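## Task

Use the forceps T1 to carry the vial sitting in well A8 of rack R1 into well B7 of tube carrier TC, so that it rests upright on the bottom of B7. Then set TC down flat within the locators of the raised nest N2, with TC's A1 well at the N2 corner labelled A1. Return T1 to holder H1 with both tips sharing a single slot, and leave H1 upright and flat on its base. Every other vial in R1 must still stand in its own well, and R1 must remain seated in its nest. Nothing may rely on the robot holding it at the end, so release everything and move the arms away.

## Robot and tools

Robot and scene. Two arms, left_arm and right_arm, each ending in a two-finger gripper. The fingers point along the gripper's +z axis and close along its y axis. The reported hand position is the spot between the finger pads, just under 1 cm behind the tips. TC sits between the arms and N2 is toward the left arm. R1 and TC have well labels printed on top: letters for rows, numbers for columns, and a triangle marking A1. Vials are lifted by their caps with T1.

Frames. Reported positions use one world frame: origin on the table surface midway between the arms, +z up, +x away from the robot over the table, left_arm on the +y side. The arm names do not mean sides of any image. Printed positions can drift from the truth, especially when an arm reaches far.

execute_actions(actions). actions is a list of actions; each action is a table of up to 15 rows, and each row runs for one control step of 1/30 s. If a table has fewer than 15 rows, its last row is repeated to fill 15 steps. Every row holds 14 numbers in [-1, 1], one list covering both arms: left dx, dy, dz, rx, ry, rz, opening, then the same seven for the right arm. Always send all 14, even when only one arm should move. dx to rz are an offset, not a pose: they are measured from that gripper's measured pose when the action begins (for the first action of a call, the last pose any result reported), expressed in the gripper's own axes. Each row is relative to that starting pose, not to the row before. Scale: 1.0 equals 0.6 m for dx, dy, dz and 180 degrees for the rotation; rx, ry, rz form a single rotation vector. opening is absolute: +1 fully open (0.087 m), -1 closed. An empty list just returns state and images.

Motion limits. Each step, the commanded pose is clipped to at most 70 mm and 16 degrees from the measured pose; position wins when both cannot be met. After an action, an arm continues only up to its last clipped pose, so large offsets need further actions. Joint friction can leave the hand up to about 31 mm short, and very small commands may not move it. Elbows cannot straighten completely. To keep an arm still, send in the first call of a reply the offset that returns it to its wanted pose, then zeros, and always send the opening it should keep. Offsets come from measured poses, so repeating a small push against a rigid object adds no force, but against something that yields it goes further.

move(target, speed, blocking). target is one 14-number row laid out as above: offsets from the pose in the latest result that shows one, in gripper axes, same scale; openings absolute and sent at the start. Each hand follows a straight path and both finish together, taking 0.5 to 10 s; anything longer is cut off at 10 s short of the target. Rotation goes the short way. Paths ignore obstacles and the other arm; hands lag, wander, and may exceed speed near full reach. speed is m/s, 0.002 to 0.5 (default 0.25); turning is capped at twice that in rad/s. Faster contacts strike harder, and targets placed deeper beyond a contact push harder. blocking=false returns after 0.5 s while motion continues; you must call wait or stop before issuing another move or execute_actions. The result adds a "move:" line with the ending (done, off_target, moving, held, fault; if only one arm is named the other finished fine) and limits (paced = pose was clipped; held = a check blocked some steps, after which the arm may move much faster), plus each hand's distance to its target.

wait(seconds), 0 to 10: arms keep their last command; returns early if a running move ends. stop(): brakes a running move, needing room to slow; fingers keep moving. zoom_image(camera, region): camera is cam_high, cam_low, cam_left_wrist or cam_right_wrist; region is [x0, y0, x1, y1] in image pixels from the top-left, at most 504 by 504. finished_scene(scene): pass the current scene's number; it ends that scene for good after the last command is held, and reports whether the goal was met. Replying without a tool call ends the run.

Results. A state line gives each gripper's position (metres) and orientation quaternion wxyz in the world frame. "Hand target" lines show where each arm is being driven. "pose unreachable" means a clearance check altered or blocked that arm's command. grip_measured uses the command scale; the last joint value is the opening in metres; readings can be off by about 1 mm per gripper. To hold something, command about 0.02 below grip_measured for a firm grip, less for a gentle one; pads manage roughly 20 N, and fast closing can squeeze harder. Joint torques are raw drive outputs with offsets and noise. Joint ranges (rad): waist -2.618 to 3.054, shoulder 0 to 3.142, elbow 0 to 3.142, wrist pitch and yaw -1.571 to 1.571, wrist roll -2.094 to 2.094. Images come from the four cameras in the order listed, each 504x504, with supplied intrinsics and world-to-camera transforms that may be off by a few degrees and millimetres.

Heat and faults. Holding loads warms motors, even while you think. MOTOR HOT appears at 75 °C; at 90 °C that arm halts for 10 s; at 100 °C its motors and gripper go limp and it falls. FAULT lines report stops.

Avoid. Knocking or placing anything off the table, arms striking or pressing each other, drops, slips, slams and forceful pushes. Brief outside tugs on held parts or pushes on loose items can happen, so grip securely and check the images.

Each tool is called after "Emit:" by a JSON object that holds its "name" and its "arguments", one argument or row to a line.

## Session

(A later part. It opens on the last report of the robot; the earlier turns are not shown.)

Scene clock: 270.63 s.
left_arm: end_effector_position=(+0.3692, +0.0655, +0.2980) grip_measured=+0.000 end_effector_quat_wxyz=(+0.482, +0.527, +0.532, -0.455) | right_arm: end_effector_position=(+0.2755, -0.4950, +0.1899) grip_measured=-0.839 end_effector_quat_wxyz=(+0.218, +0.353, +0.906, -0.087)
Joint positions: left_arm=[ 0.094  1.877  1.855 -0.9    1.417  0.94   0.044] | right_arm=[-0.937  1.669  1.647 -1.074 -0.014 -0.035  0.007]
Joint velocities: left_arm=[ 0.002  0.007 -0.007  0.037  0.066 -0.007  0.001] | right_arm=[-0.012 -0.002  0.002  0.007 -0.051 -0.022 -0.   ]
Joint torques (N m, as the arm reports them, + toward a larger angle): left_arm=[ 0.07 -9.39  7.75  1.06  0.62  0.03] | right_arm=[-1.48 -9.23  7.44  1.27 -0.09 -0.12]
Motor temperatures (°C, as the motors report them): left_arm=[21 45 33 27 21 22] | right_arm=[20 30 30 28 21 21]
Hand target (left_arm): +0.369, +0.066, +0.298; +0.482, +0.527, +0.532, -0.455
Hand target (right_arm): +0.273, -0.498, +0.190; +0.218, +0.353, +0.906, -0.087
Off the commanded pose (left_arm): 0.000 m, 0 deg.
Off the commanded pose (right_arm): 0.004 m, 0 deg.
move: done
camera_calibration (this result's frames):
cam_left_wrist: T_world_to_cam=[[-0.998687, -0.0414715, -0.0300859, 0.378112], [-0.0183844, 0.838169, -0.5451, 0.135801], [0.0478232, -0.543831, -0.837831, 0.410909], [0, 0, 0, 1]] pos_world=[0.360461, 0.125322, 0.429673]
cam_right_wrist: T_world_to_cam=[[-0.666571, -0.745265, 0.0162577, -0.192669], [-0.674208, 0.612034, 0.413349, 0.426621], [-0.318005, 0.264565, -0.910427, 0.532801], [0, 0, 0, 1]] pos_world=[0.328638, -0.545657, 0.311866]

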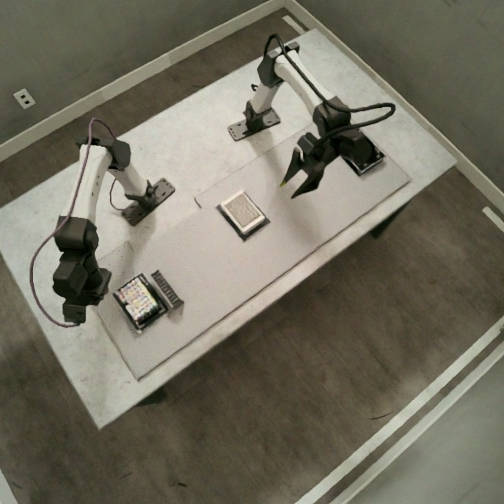

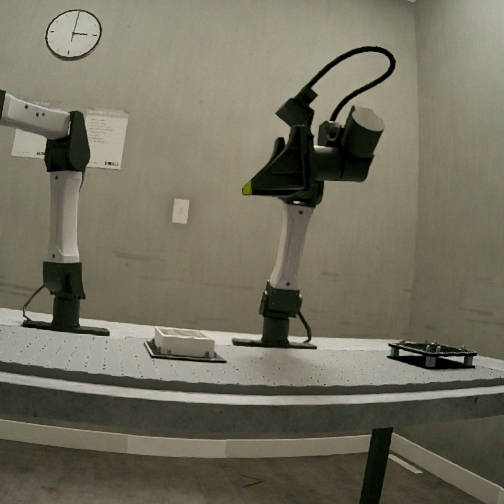

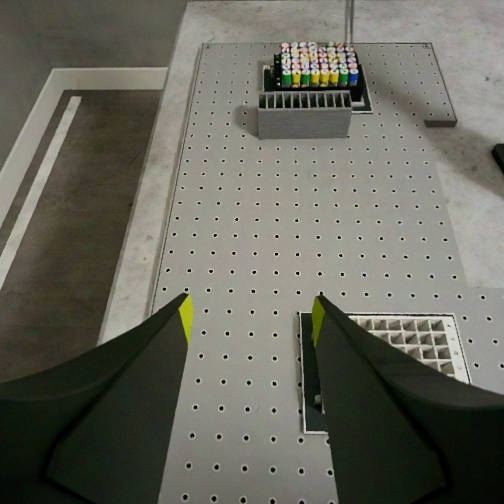

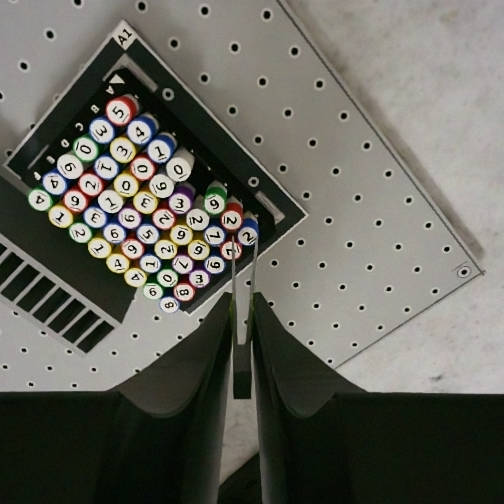

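Emit:
{"name": "move", "arguments": {
  "target": [0,0,0,0,0,0,0, 0,-0.0075,0,0,0,0,-0.833],
  "speed": 0.01
}}

Emit:
{"name": "zoom_image", "arguments": {
  "camera": "cam_right_wrist",
  "region": [180,170,304,294]
}}

Scene clock: 271.90 s.
left_arm: end_effector_position=(+0.3692, +0.0655, +0.2980) grip_measured=+0.000 end_effector_quat_wxyz=(+0.482, +0.527, +0.532, -0.455) | right_arm: end_effector_position=(+0.2739, -0.4965, +0.1899) grip_measured=-0.833 end_effector_quat_wxyz=(+0.218, +0.355, +0.905, -0.088)
Joint positions: left_arm=[ 0.094  1.877  1.855 -0.9    1.417  0.94   0.044] | right_arm=[-0.943  1.669  1.647 -1.074 -0.014 -0.037  0.007]
Joint velocities: left_arm=[-0.012  0.007 -0.022 -0.037  0.037 -0.066 -0.   ] | right_arm=[-0.002  0.017 -0.002  0.066 -0.007 -0.007 -0.001]
Joint torques (N m, as the arm reports them, + toward a larger angle): left_arm=[ 0.01 -9.48  7.65  1.07  0.6   0.02] | right_arm=[-1.29 -9.13  7.49  1.3  -0.11 -0.06]
Motor temperatures (°C, as the motors report them): left_arm=[21 45 33 27 21 22] | right_arm=[20 30 30 28 21 21]
Hand target (left_arm): +0.369, +0.066, +0.298; +0.482, +0.527, +0.532, -0.455
Hand target (right_arm): +0.272, -0.498, +0.190; +0.218, +0.353, +0.906, -0.087
Off the commanded pose (left_arm): 0.000 m, 0 deg.
Off the commanded pose (right_arm): 0.002 m, 0 deg.
move: done
camera_calibration (this result's frames):
cam_left_wrist: T_world_to_cam=[[-0.998687, -0.0414715, -0.0300859, 0.378112], [-0.0183844, 0.838169, -0.5451, 0.135801], [0.0478232, -0.543831, -0.837831, 0.410909], [0, 0, 0, 1]] pos_world=[0.360461, 0.125322, 0.429673]
cam_right_wrist: T_world_to_cam=[[-0.669555, -0.742565, 0.0171294, -0.192865], [-0.671491, 0.615006, 0.413361, 0.427262], [-0.317482, 0.265266, -0.910406, 0.532923], [0, 0, 0, 1]] pos_world=[0.326963, -0.54735, 0.311866]

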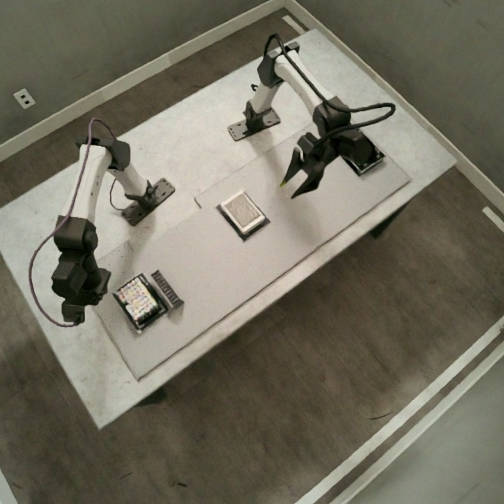

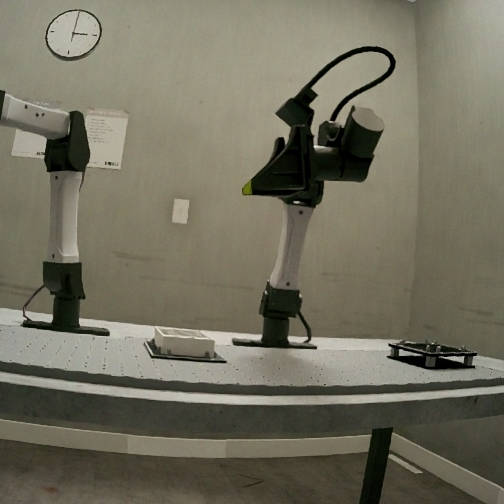

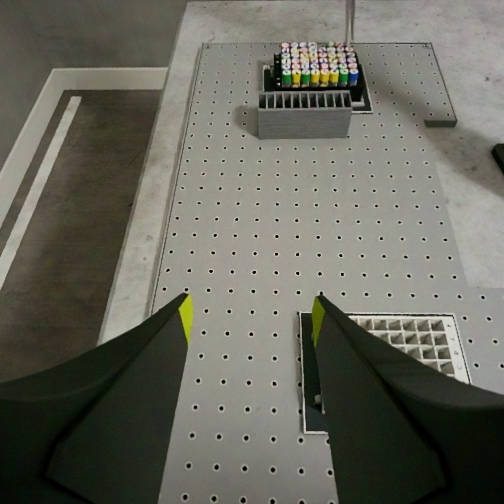

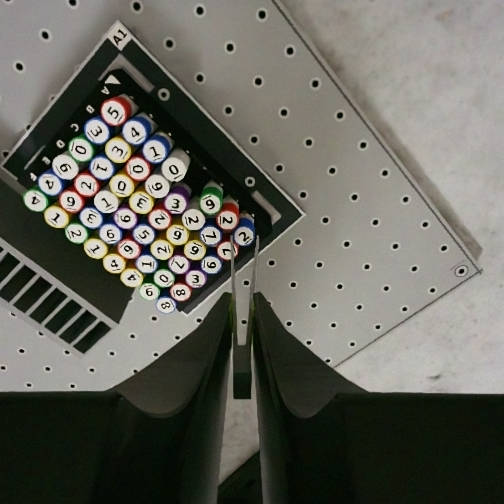

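Region (180, 170, 304, 294) of cam_right_wrist's 504x504 image, scaled by 4.065, with more detail than that image has.

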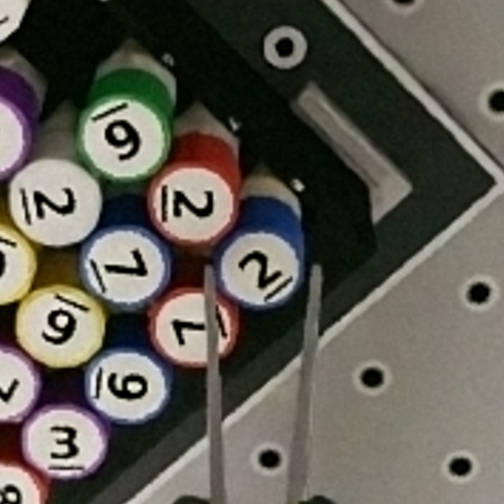

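Centred. Descend with strong back bias against drift.

Emit:
{"name": "move", "arguments": {
  "target": [0,0,0,0,0,0,0, 0.026,0,0.02,0,0.004,0,-0.833],
  "speed": 0.02
}}

Emit:
{"name": "zoom_image", "arguments": {
  "camera": "cam_right_wrist",
  "region": [180,170,304,294]
}}

Emit:
{"name": "zoom_image", "arguments": {
  "camera": "cam_left_wrist",
  "region": [300,0,400,100]
}}

Scene clock: 273.47 s.
left_arm: end_effector_position=(+0.3692, +0.0655, +0.2980) grip_measured=+0.000 end_effector_quat_wxyz=(+0.482, +0.527, +0.532, -0.455) | right_arm: end_effector_position=(+0.2702, -0.4928, +0.1747) grip_measured=-0.833 end_effector_quat_wxyz=(+0.211, +0.355, +0.907, -0.085)
Joint positions: left_arm=[ 0.094  1.877  1.855 -0.9    1.417  0.94   0.044] | right_arm=[-0.943  1.653  1.572 -1.031 -0.014 -0.037  0.007]
Joint velocities: left_arm=[ 0.002 -0.022 -0.012 -0.007  0.007 -0.037  0.001] | right_arm=[-0.002 -0.007 -0.007  0.066  0.007  0.037 -0.   ]
Joint torques (N m, as the arm reports them, + toward a larger angle): left_arm=[ 0.05 -9.5   7.71  1.1   0.62  0.01] | right_arm=[ -0.68 -10.43   5.33   1.3   -0.06  -0.06]
Motor temperatures (°C, as the motors report them): left_arm=[21 45 33 27 21 22] | right_arm=[20 31 30 28 21 21]
Hand target (left_arm): +0.369, +0.066, +0.298; +0.482, +0.527, +0.532, -0.455
Hand target (right_arm): +0.268, -0.491, +0.172; +0.212, +0.355, +0.906, -0.086
Off the commanded pose (left_arm): 0.000 m, 0 deg.
Off the commanded pose (right_arm): 0.004 m, 0 deg.
move: done
camera_calibration (this result's frames):
cam_left_wrist: T_world_to_cam=[[-0.998687, -0.0414715, -0.0300859, 0.378112], [-0.0183844, 0.838169, -0.5451, 0.135801], [0.0478232, -0.543831, -0.837831, 0.410909], [0, 0, 0, 1]] pos_world=[0.360461, 0.125322, 0.429673]
cam_right_wrist: T_world_to_cam=[[-0.669124, -0.742968, 0.0164905, -0.19254], [-0.667242, 0.610399, 0.42685, 0.422994], [-0.327201, 0.274612, -0.904172, 0.523089], [0, 0, 0, 1]] pos_world=[0.324561, -0.544893, 0.295583]

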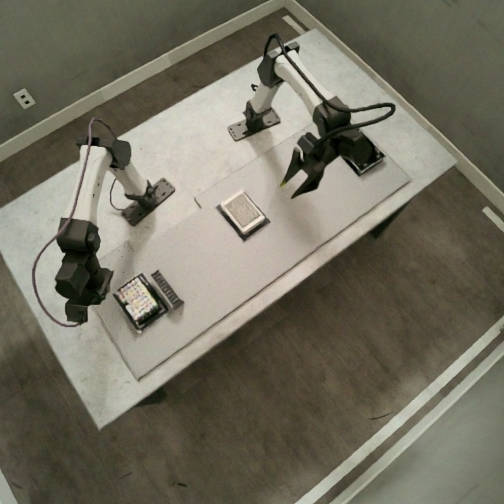

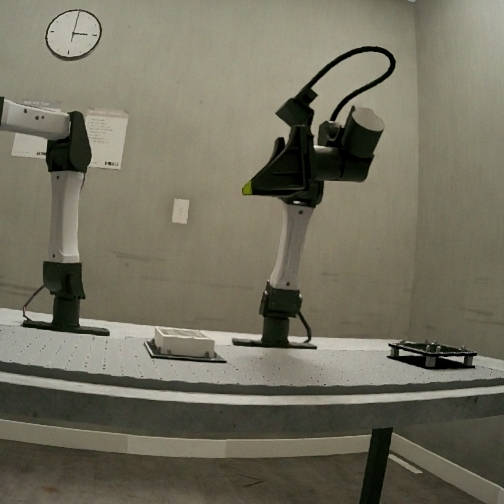

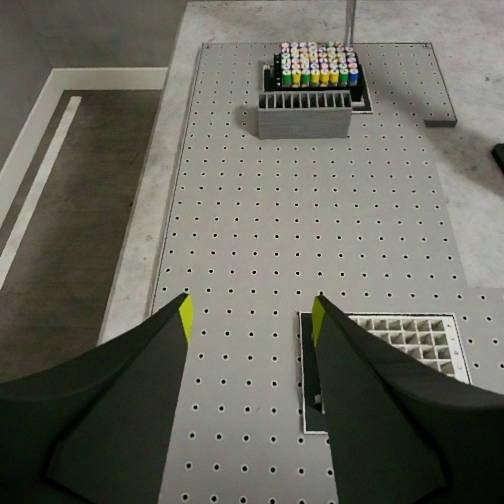

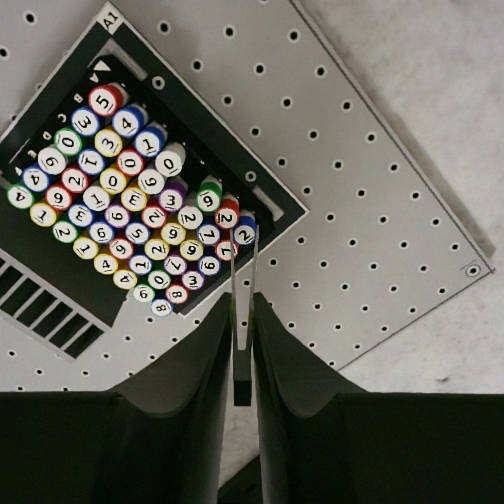

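Region (180, 170, 304, 294) of cam_right_wrist's 504x504 image, scaled by 4.065, with more detail than that image has.

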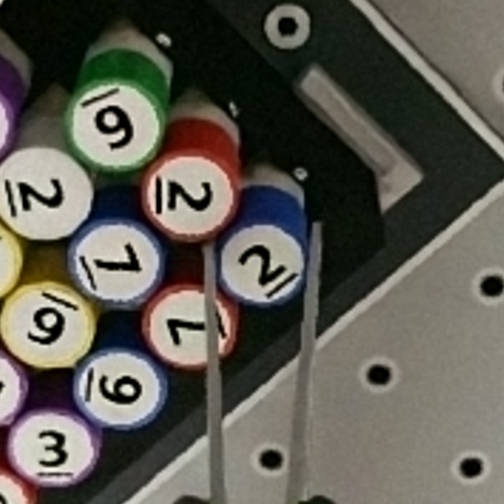

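Region (300, 0, 400, 100) of cam_left_wrist's 504x504 image, scaled by 5.040, with more detail than that image has.

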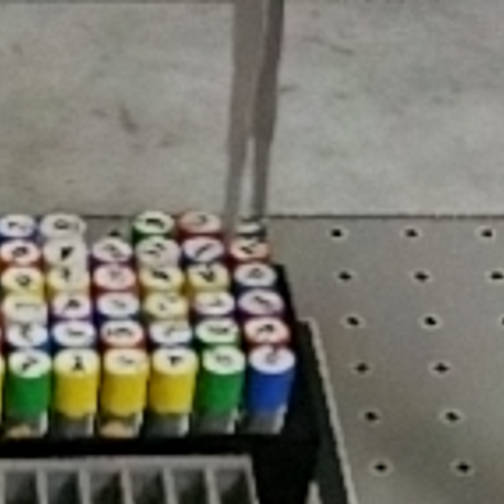

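Emit:
{"name": "move", "arguments": {
  "target": [0,0,0,0,0,0,0,0,0,0,0,0,0,-0.87],
  "speed": 0.02
}}

Emit:
{"name": "move", "arguments": {
  "target": [0,0,0,0,0,0,0,-0.05,0,-0.105,0,0,0,-0.87],
  "speed": 0.02
}}

Scene clock: 275.43 s.
left_arm: end_effector_position=(+0.3692, +0.0655, +0.2980) grip_measured=+0.000 end_effector_quat_wxyz=(+0.482, +0.527, +0.532, -0.455) | right_arm: end_effector_position=(+0.2707, -0.4933, +0.1749) grip_measured=-0.866 end_effector_quat_wxyz=(+0.213, +0.355, +0.906, -0.086)
Joint positions: left_arm=[ 0.094  1.877  1.855 -0.9    1.417  0.94   0.044] | right_arm=[-0.943  1.653  1.572 -1.028 -0.014 -0.037  0.006]
Joint velocities: left_arm=[ 0.007 -0.007 -0.002  0.022 -0.007  0.022  0.   ] | right_arm=[ 0.017  0.012  0.002 -0.037 -0.007 -0.066  0.   ]
Joint torques (N m, as the arm reports them, + toward a larger angle): left_arm=[ 0.14 -9.46  7.72  1.06  0.62  0.05] | right_arm=[-0.57 -9.24  7.54  1.21 -0.11 -0.08]
Motor temperatures (°C, as the motors report them): left_arm=[21 45 33 27 21 22] | right_arm=[20 31 30 28 21 21]
Hand target (left_arm): +0.369, +0.066, +0.298; +0.482, +0.527, +0.532, -0.455
Hand target (right_arm): +0.270, -0.493, +0.175; +0.212, +0.355, +0.906, -0.085
Off the commanded pose (left_arm): 0.000 m, 0 deg.
Off the commanded pose (right_arm): 0.001 m, 0 deg.
move: done
camera_calibration (this result's frames):
cam_left_wrist: T_world_to_cam=[[-0.998687, -0.0414715, -0.0300859, 0.378112], [-0.0183844, 0.838169, -0.5451, 0.135801], [0.0478232, -0.543831, -0.837831, 0.410909], [0, 0, 0, 1]] pos_world=[0.360461, 0.125322, 0.429673]
cam_right_wrist: T_world_to_cam=[[-0.669155, -0.742936, 0.0166367, -0.192581], [-0.668044, 0.611205, 0.424436, 0.42453], [-0.325497, 0.2729, -0.905305, 0.522434], [0, 0, 0, 1]] pos_world=[0.324789, -0.545122, 0.29598]

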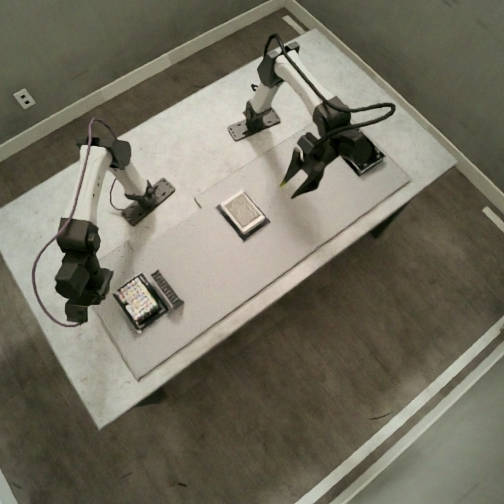

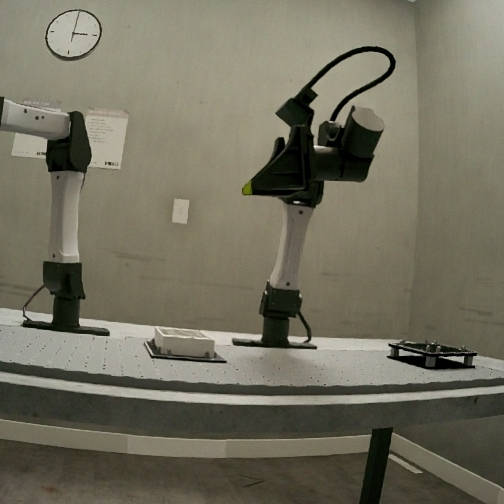

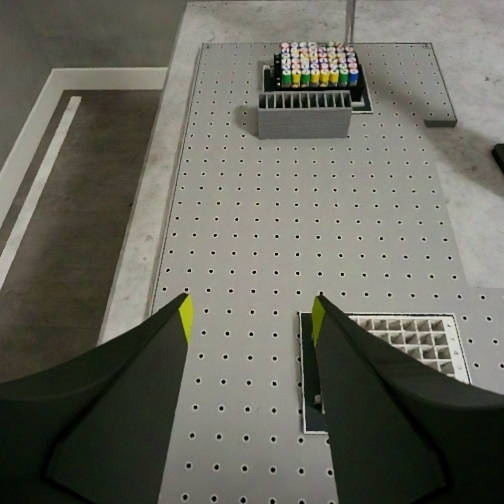

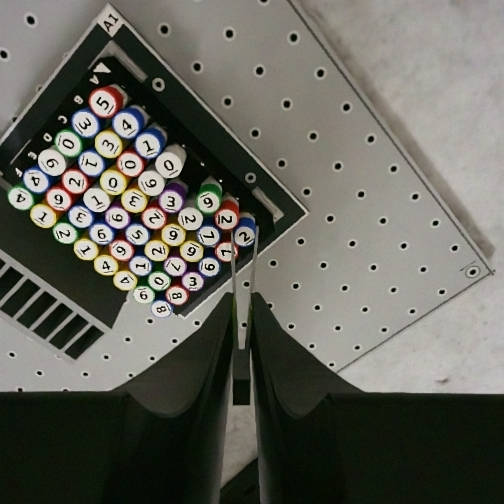

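Scene clock: 279.17 s.
left_arm: end_effector_position=(+0.3692, +0.0655, +0.2980) grip_measured=+0.000 end_effector_quat_wxyz=(+0.482, +0.527, +0.532, -0.455) | right_arm: end_effector_position=(+0.2698, -0.4924, +0.2488) grip_measured=-0.866 end_effector_quat_wxyz=(+0.226, +0.354, +0.903, -0.091)
Joint positions: left_arm=[ 0.094  1.877  1.855 -0.9    1.417  0.94   0.044] | right_arm=[-0.943  1.711  1.937 -1.305 -0.014 -0.037  0.006]
Joint velocities: left_arm=[ 0.007  0.012 -0.002  0.037  0.081  0.007  0.001] | right_arm=[ 0.002  0.012  0.007 -0.007  0.022 -0.051 -0.   ]
Joint torques (N m, as the arm reports them, + toward a larger angle): left_arm=[ 0.01 -9.36  7.79  1.08  0.61  0.02] | right_arm=[-0.29 -7.08  8.67  1.06 -0.08 -0.03]
Motor temperatures (°C, as the motors report them): left_arm=[21 45 34 27 21 22] | right_arm=[20 31 30 28 21 21]
Hand target (left_arm): +0.369, +0.066, +0.298; +0.482, +0.527, +0.532, -0.455
Hand target (right_arm): +0.270, -0.492, +0.245; +0.213, +0.355, +0.906, -0.086
Off the commanded pose (left_arm): 0.000 m, 0 deg.
Off the commanded pose (right_arm): 0.004 m, 2 deg.
move: done
camera_calibration (this result's frames):
cam_left_wrist: T_world_to_cam=[[-0.998687, -0.0414715, -0.0300859, 0.378112], [-0.0183844, 0.838169, -0.5451, 0.135801], [0.0478232, -0.543831, -0.837831, 0.410909], [0, 0, 0, 1]] pos_world=[0.360461, 0.125322, 0.429673]
cam_right_wrist: T_world_to_cam=[[-0.669522, -0.742568, 0.018258, -0.193865], [-0.676667, 0.619873, 0.39734, 0.405351], [-0.30637, 0.253673, -0.91749, 0.577222], [0, 0, 0, 1]] pos_world=[0.321334, -0.541649, 0.372073]

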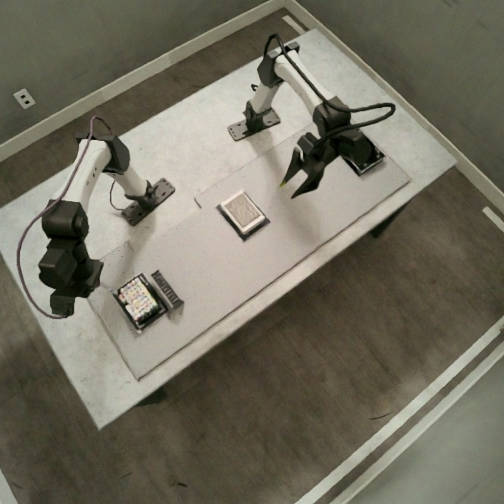

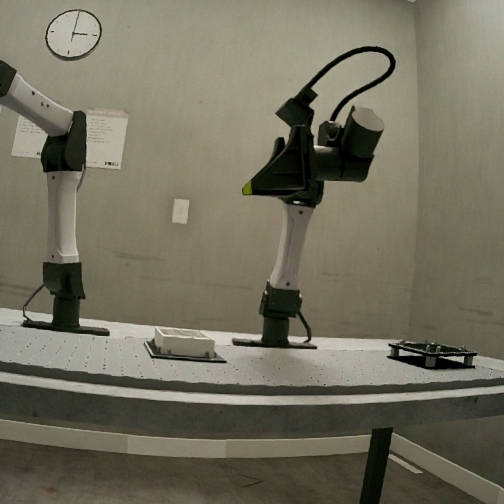

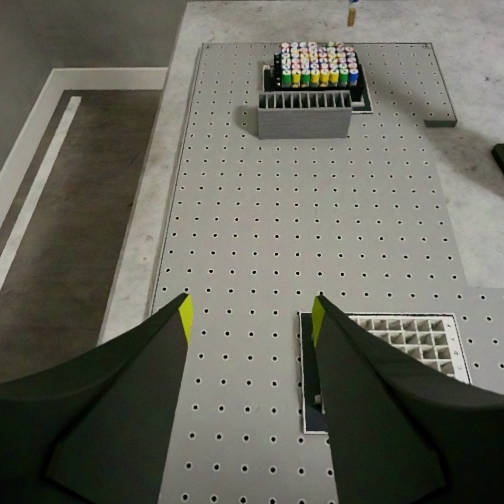

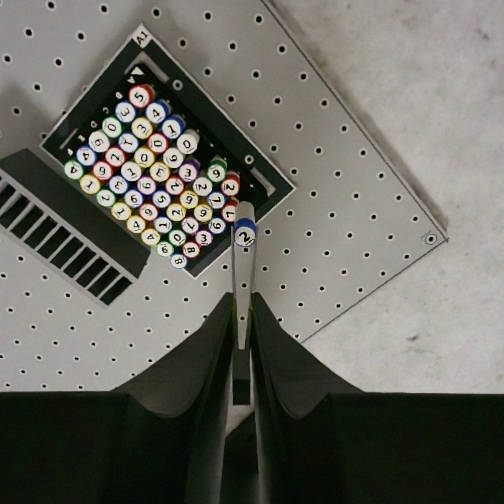

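Emit:
{"name": "move", "arguments": {
  "target": [0,0,-0.3,0,0,0,0,0.44,0.6,-0.21,-0.167,0,-0.35,-0.87],
  "speed": 0.08
}}

Emit:
{"name": "zoom_image", "arguments": {
  "camera": "cam_right_wrist",
  "region": [100,50,400,350]
}}

Scene clock: 287.80 s.
left_arm: end_effector_position=(+0.3688, +0.2391, +0.3227) grip_measured=+0.000 end_effector_quat_wxyz=(+0.573, +0.434, +0.605, -0.342) | right_arm: end_effector_position=(+0.3002, -0.0360, +0.2389) grip_measured=-0.866 end_effector_quat_wxyz=(+0.227, -0.222, +0.947, +0.047)
Joint positions: left_arm=[ 0.549  1.91   2.052 -1.573  1.46   1.515  0.044] | right_arm=[ 0.479  1.671  1.858 -1.299  0.09   0.152  0.006]
Joint velocities: left_arm=[ 0.007 -0.017 -0.027 -0.051 -0.007 -0.125  0.   ] | right_arm=[ 0.012  0.007  0.017 -0.022 -0.022 -0.007  0.   ]
Joint torques (N m, as the arm reports them, + toward a larger angle): left_arm=[  0.79 -10.22   4.86   0.44   0.75   0.14] | right_arm=[-0.07 -6.91  8.66  1.24  0.   -0.11]
Motor temperatures (°C, as the motors report them): left_arm=[21 46 33 26 21 22] | right_arm=[20 31 30 28 21 21]
Hand target (left_arm): +0.364, +0.241, +0.323; +0.574, +0.429, +0.608, -0.342
Hand target (right_arm): +0.304, -0.031, +0.238; +0.226, -0.228, +0.946, +0.046
Off the commanded pose (left_arm): 0.008 m, 22 deg; orientation clipped at the last step of the last action.
Off the commanded pose (right_arm): 0.008 m, 2 deg.
joint sent to its limit (left arm) — the command would take joint 4 (wrist pitch) past its lower limit, so that joint was sent only as far as its limit.
move: off_target (left_arm); limits=paced
camera_calibration (this result's frames):
cam_left_wrist: T_world_to_cam=[[-0.912339, -0.399361, -0.0902616, 0.458844], [-0.287438, 0.781733, -0.55342, 0.119122], [0.291575, -0.478962, -0.827997, 0.417429], [0, 0, 0, 1]] pos_world=[0.33115, 0.290055, 0.45297]
cam_right_wrist: T_world_to_cam=[[0.455154, -0.890067, 0.0247999, -0.178882], [-0.812469, -0.403755, 0.420566, 0.145313], [-0.364319, -0.211571, -0.906923, 0.459785], [0, 0, 0, 1]] pos_world=[0.366989, -0.003269, 0.360312]

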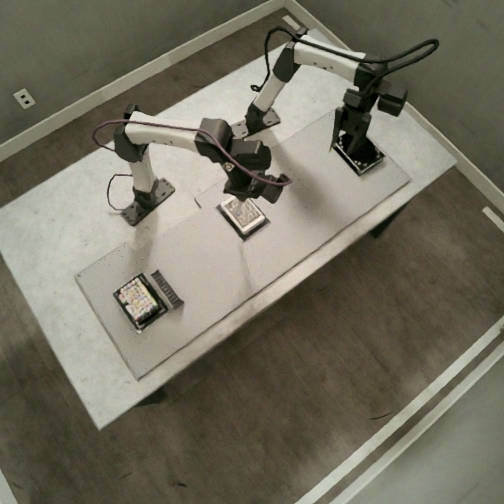

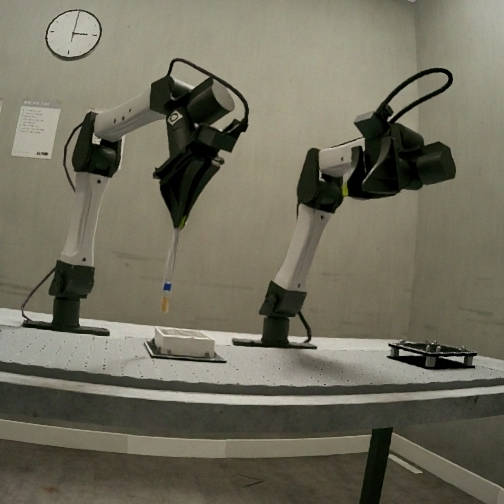

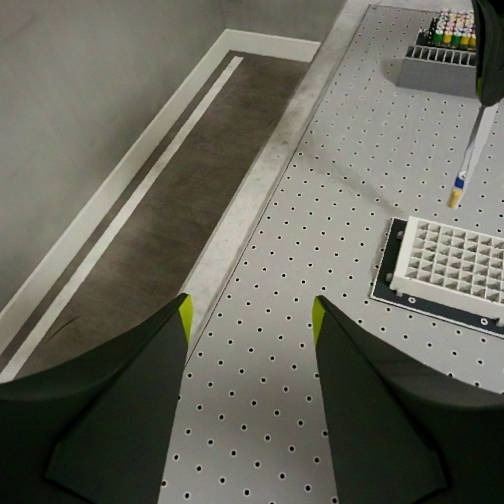

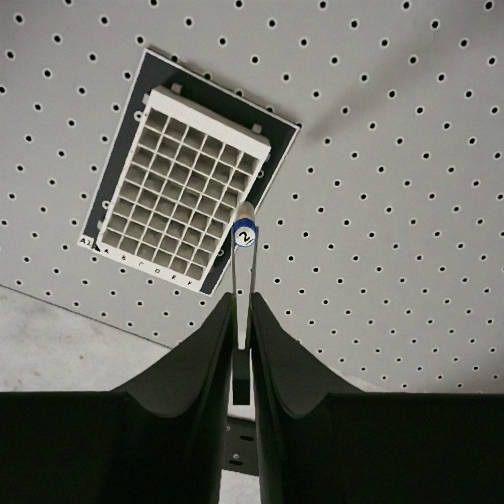

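Region (100, 50, 400, 350) of cam_right_wrist's 504x504 image, scaled by 1.680, with more detail than that image has.

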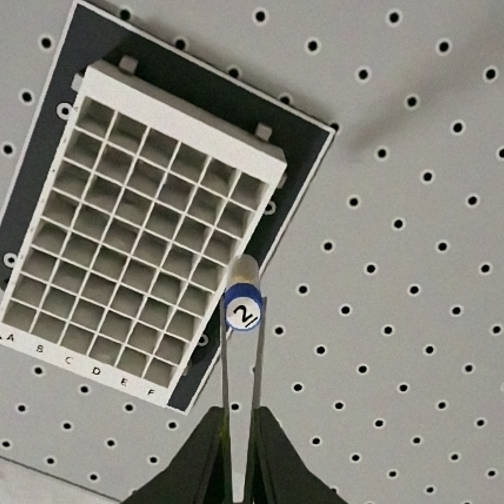

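Emit:
{"name": "move", "arguments": {
  "target": [0,0,0,0,0,0,0,-0.02,0.093,0.08,0,0,0,-0.87],
  "speed": 0.03
}}

Emit:
{"name": "zoom_image", "arguments": {
  "camera": "cam_right_wrist",
  "region": [150,100,350,300]
}}

Emit:
{"name": "zoom_image", "arguments": {
  "camera": "cam_left_wrist",
  "region": [354,150,504,300]
}}

Scene clock: 291.37 s.
left_arm: end_effector_position=(+0.3688, +0.2391, +0.3227) grip_measured=+0.000 end_effector_quat_wxyz=(+0.573, +0.434, +0.605, -0.342) | right_arm: end_effector_position=(+0.3034, +0.0234, +0.2102) grip_measured=-0.866 end_effector_quat_wxyz=(+0.231, -0.223, +0.945, +0.054)
Joint positions: left_arm=[ 0.549  1.91   2.052 -1.573  1.46   1.515  0.044] | right_arm=[ 0.606  1.778  1.859 -1.19   0.136  0.265  0.006]
Joint velocities: left_arm=[ 0.017  0.002 -0.007 -0.022 -0.007 -0.007  0.001] | right_arm=[-0.002 -0.002 -0.007 -0.007  0.007  0.022  0.   ]
Joint torques (N m, as the arm reports them, + toward a larger angle): left_arm=[ 0.08 -8.84  6.81  0.53  0.71 -0.01] | right_arm=[-0.06 -8.49  6.71  1.26  0.09  0.07]
Motor temperatures (°C, as the motors report them): left_arm=[21 46 33 26 21 22] | right_arm=[20 31 30 28 21 21]
Hand target (left_arm): +0.369, +0.239, +0.323; +0.573, +0.434, +0.605, -0.342
Hand target (right_arm): +0.305, +0.027, +0.200; +0.226, -0.222, +0.947, +0.048
Off the commanded pose (left_arm): 0.000 m, 0 deg.
Off the commanded pose (right_arm): 0.011 m, 1 deg.
move: off_target (right_arm)
camera_calibration (this result's frames):
cam_left_wrist: T_world_to_cam=[[-0.912339, -0.399361, -0.0902616, 0.458844], [-0.287438, 0.781733, -0.55342, 0.119122], [0.291575, -0.478962, -0.827997, 0.417429], [0, 0, 0, 1]] pos_world=[0.33115, 0.290055, 0.45297]
cam_right_wrist: T_world_to_cam=[[0.460566, -0.887524, 0.0134233, -0.126103], [-0.812627, -0.415519, 0.408633, 0.186812], [-0.357094, -0.199111, -0.9126, 0.446221], [0, 0, 0, 1]] pos_world=[0.36923, 0.0545522, 0.332577]

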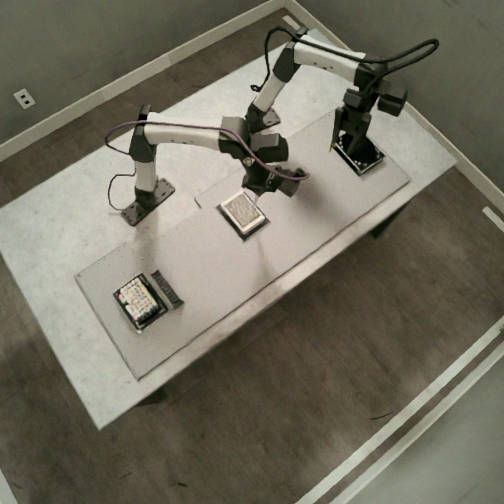

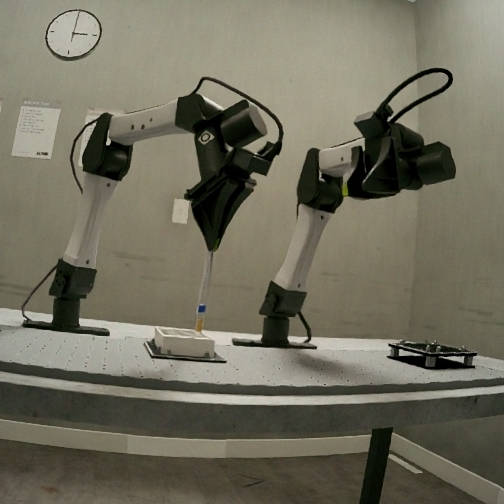

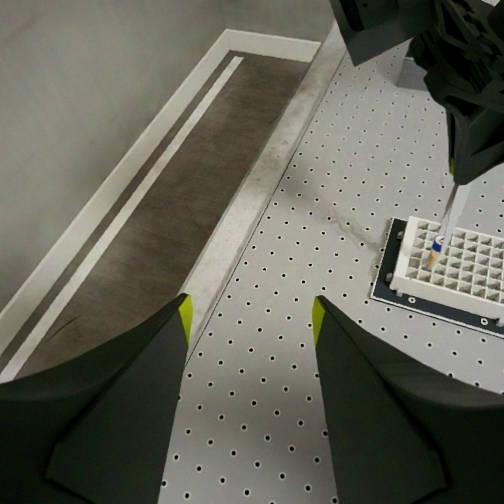

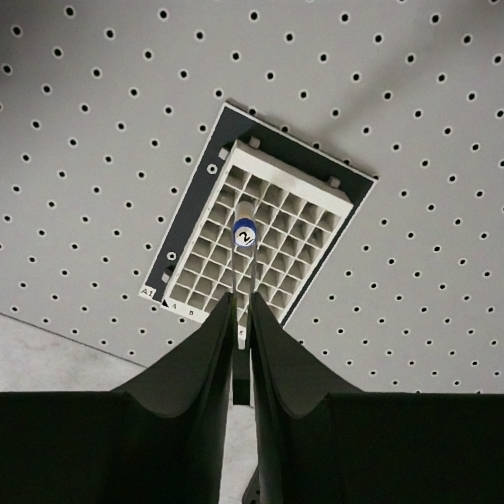

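Region (150, 100, 350, 300) of cam_right_wrist's 504x504 image, scaled by 2.520, with more detail than that image has.

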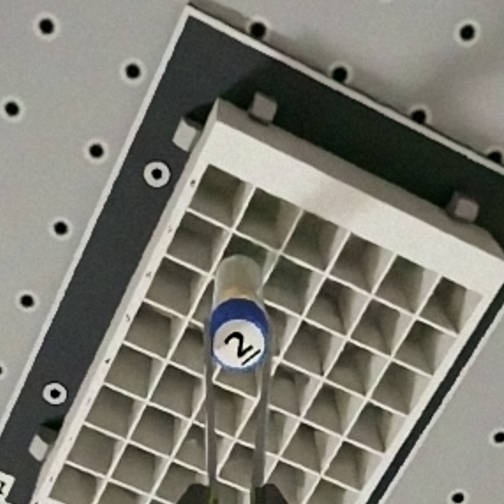

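Region (354, 150, 504, 300) of cam_left_wrist's 504x504 image, scaled by 3.360, with more detail than that image has.

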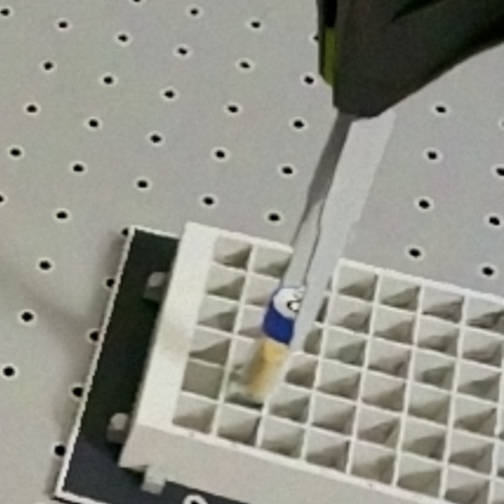

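Emit:
{"name": "move", "arguments": {
  "target": [0,0,0,0,0,0,0,0.016,-0.003,0.03,0,0,0,-0.87],
  "speed": 0.01
}}

Emit:
{"name": "zoom_image", "arguments": {
  "camera": "cam_right_wrist",
  "region": [150,100,350,300]
}}

Emit:
{"name": "zoom_image", "arguments": {
  "camera": "cam_left_wrist",
  "region": [354,150,504,300]
}}

Scene clock: 294.13 s.
left_arm: end_effector_position=(+0.3688, +0.2391, +0.3227) grip_measured=+0.000 end_effector_quat_wxyz=(+0.573, +0.434, +0.605, -0.342) | right_arm: end_effector_position=(+0.3073, +0.0271, +0.1970) grip_measured=-0.866 end_effector_quat_wxyz=(+0.240, -0.222, +0.943, +0.059)
Joint positions: left_arm=[ 0.549  1.91   2.052 -1.573  1.46   1.515  0.044] | right_arm=[ 0.606  1.761  1.777 -1.103  0.137  0.266  0.006]
Joint velocities: left_arm=[-0.007 -0.017 -0.002 -0.007  0.022  0.007 -0.001] | right_arm=[ 0.012 -0.022  0.012 -0.037  0.007 -0.037 -0.001]
Joint torques (N m, as the arm reports them, + toward a larger angle): left_arm=[ 0.07 -8.81  6.78  0.55  0.72  0.03] | right_arm=[ -1.01 -10.94   4.53   1.3    0.03  -0.12]
Motor temperatures (°C, as the motors report them): left_arm=[21 46 33 25 21 22] | right_arm=[20 31 29 28 21 21]
Hand target (left_arm): +0.369, +0.239, +0.323; +0.573, +0.434, +0.605, -0.342
Hand target (right_arm): +0.304, +0.022, +0.190; +0.231, -0.224, +0.945, +0.054
Off the commanded pose (left_arm): 0.000 m, 0 deg.
Off the commanded pose (right_arm): 0.010 m, 1 deg.
move: done
camera_calibration (this result's frames):
cam_left_wrist: T_world_to_cam=[[-0.912339, -0.399361, -0.0902616, 0.458844], [-0.287438, 0.781733, -0.55342, 0.119122], [0.291575, -0.478962, -0.827997, 0.417429], [0, 0, 0, 1]] pos_world=[0.33115, 0.290055, 0.45297]
cam_right_wrist: T_world_to_cam=[[0.459653, -0.888068, 0.00742415, -0.122985], [-0.819184, -0.420741, 0.389761, 0.202797], [-0.343011, -0.185237, -0.920886, 0.433222], [0, 0, 0, 1]] pos_world=[0.371259, 0.0563543, 0.320819]

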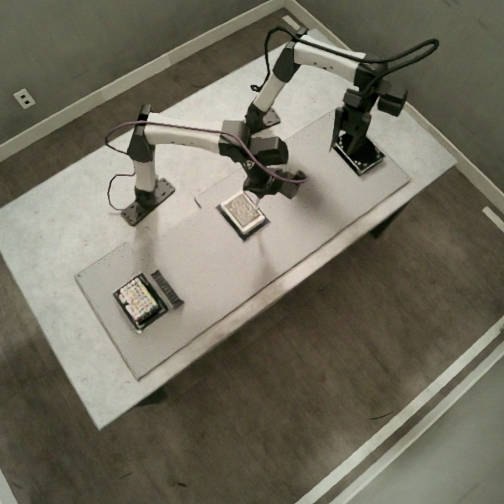

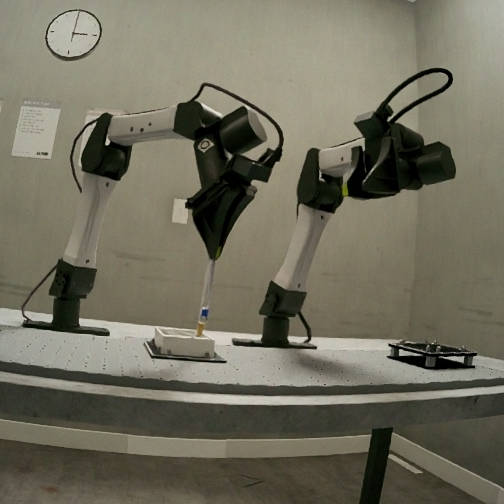

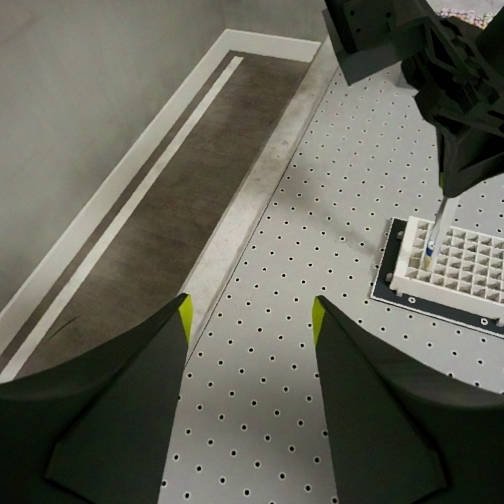

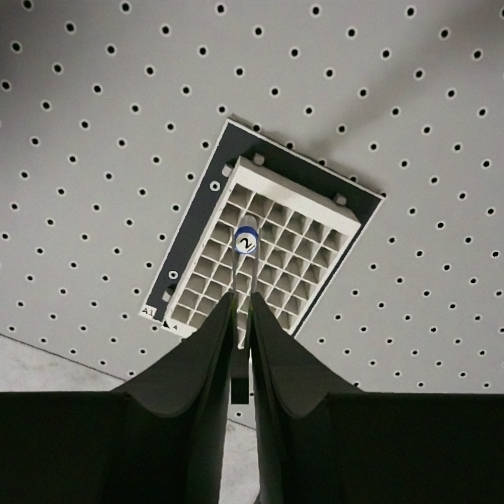

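Region (150, 100, 350, 300) of cam_right_wrist's 504x504 image, scaled by 2.520, with more detail than that image has.

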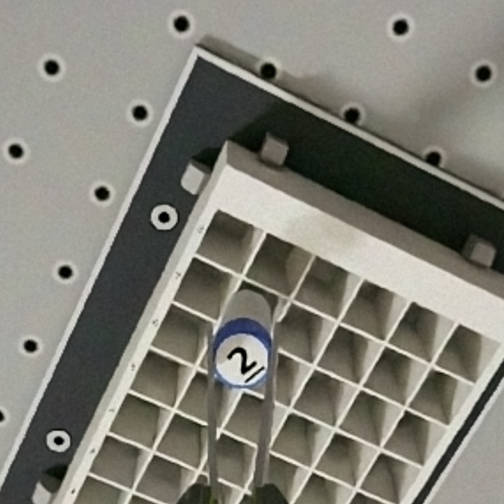

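Region (354, 150, 504, 300) of cam_left_wrist's 504x504 image, scaled by 3.360, with more detail than that image has.

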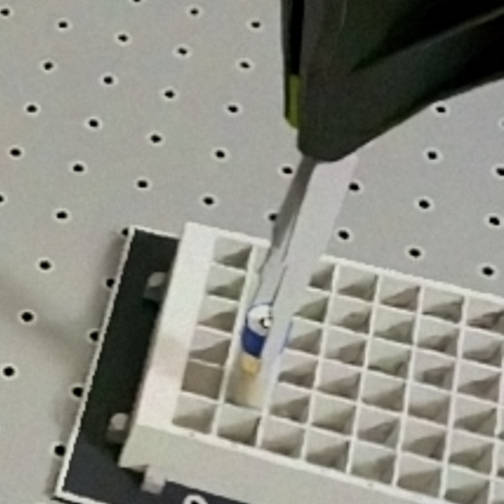

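Emit:
{"name": "move", "arguments": {
  "target": [0,0,0,0,0,0,0,0.026,-0.005,0.032,0,0,0,-0.87],
  "speed": 0.01
}}

Emit:
{"name": "zoom_image", "arguments": {
  "camera": "cam_left_wrist",
  "region": [354,150,504,300]
}}

Scene clock: 297.67 s.
left_arm: end_effector_position=(+0.3688, +0.2391, +0.3227) grip_measured=+0.000 end_effector_quat_wxyz=(+0.573, +0.434, +0.605, -0.342) | right_arm: end_effector_position=(+0.3101, +0.0297, +0.1785) grip_measured=-0.866 end_effector_quat_wxyz=(+0.251, -0.220, +0.940, +0.066)
Joint positions: left_arm=[ 0.549  1.91   2.052 -1.573  1.46   1.515  0.044] | right_arm=[ 0.606  1.735  1.663 -0.99   0.137  0.266  0.006]
Joint velocities: left_arm=[-0.007 -0.007 -0.017 -0.022  0.007 -0.007 -0.002] | right_arm=[ 0.007 -0.007 -0.007 -0.007 -0.066  0.007  0.   ]
Joint torques (N m, as the arm reports them, + toward a larger angle): left_arm=[ 0.13 -8.85  6.78  0.55  0.75  0.04] | right_arm=[ -0.98 -11.16   5.02   1.25  -0.01  -0.09]
Motor temperatures (°C, as the motors report them): left_arm=[21 46 33 25 21 22] | right_arm=[20 32 29 27 21 21]
Hand target (left_arm): +0.369, +0.239, +0.323; +0.573, +0.434, +0.605, -0.342
Hand target (right_arm): +0.305, +0.023, +0.173; +0.240, -0.222, +0.943, +0.059
Off the commanded pose (left_arm): 0.000 m, 0 deg.
Off the commanded pose (right_arm): 0.011 m, 1 deg.
move: off_target (right_arm)
camera_calibration (this result's frames):
cam_left_wrist: T_world_to_cam=[[-0.912339, -0.399361, -0.0902616, 0.458844], [-0.287438, 0.781733, -0.55342, 0.119122], [0.291575, -0.478962, -0.827997, 0.417429], [0, 0, 0, 1]] pos_world=[0.33115, 0.290055, 0.45297]
cam_right_wrist: T_world_to_cam=[[0.459582, -0.888135, 0.000485045, -0.120512], [-0.825984, -0.42722, 0.367741, 0.219611], [-0.326397, -0.169408, -0.929928, 0.413664], [0, 0, 0, 1]] pos_world=[0.371799, 0.0568689, 0.303976]

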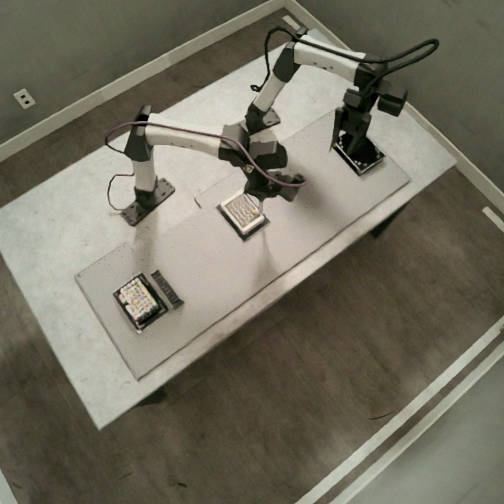

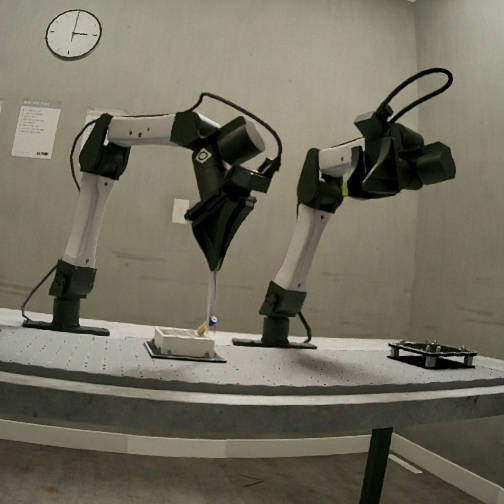

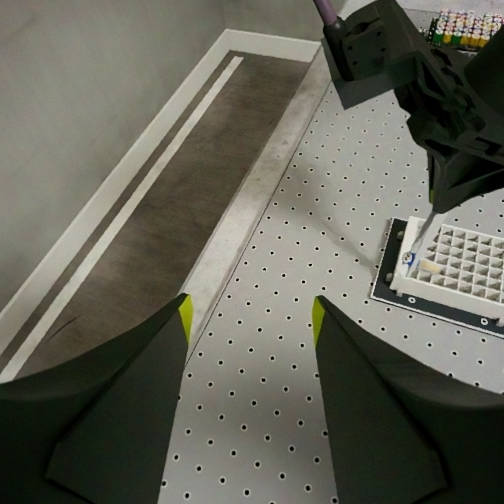

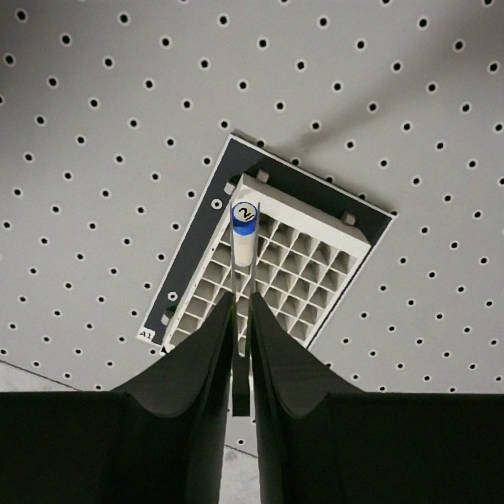

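Region (354, 150, 504, 300) of cam_left_wrist's 504x504 image, scaled by 3.360, with more detail than that image has.

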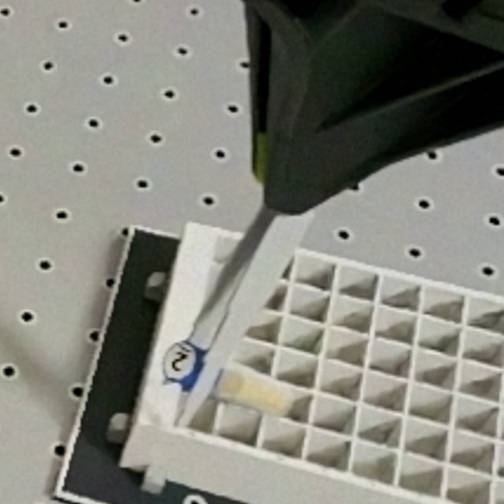

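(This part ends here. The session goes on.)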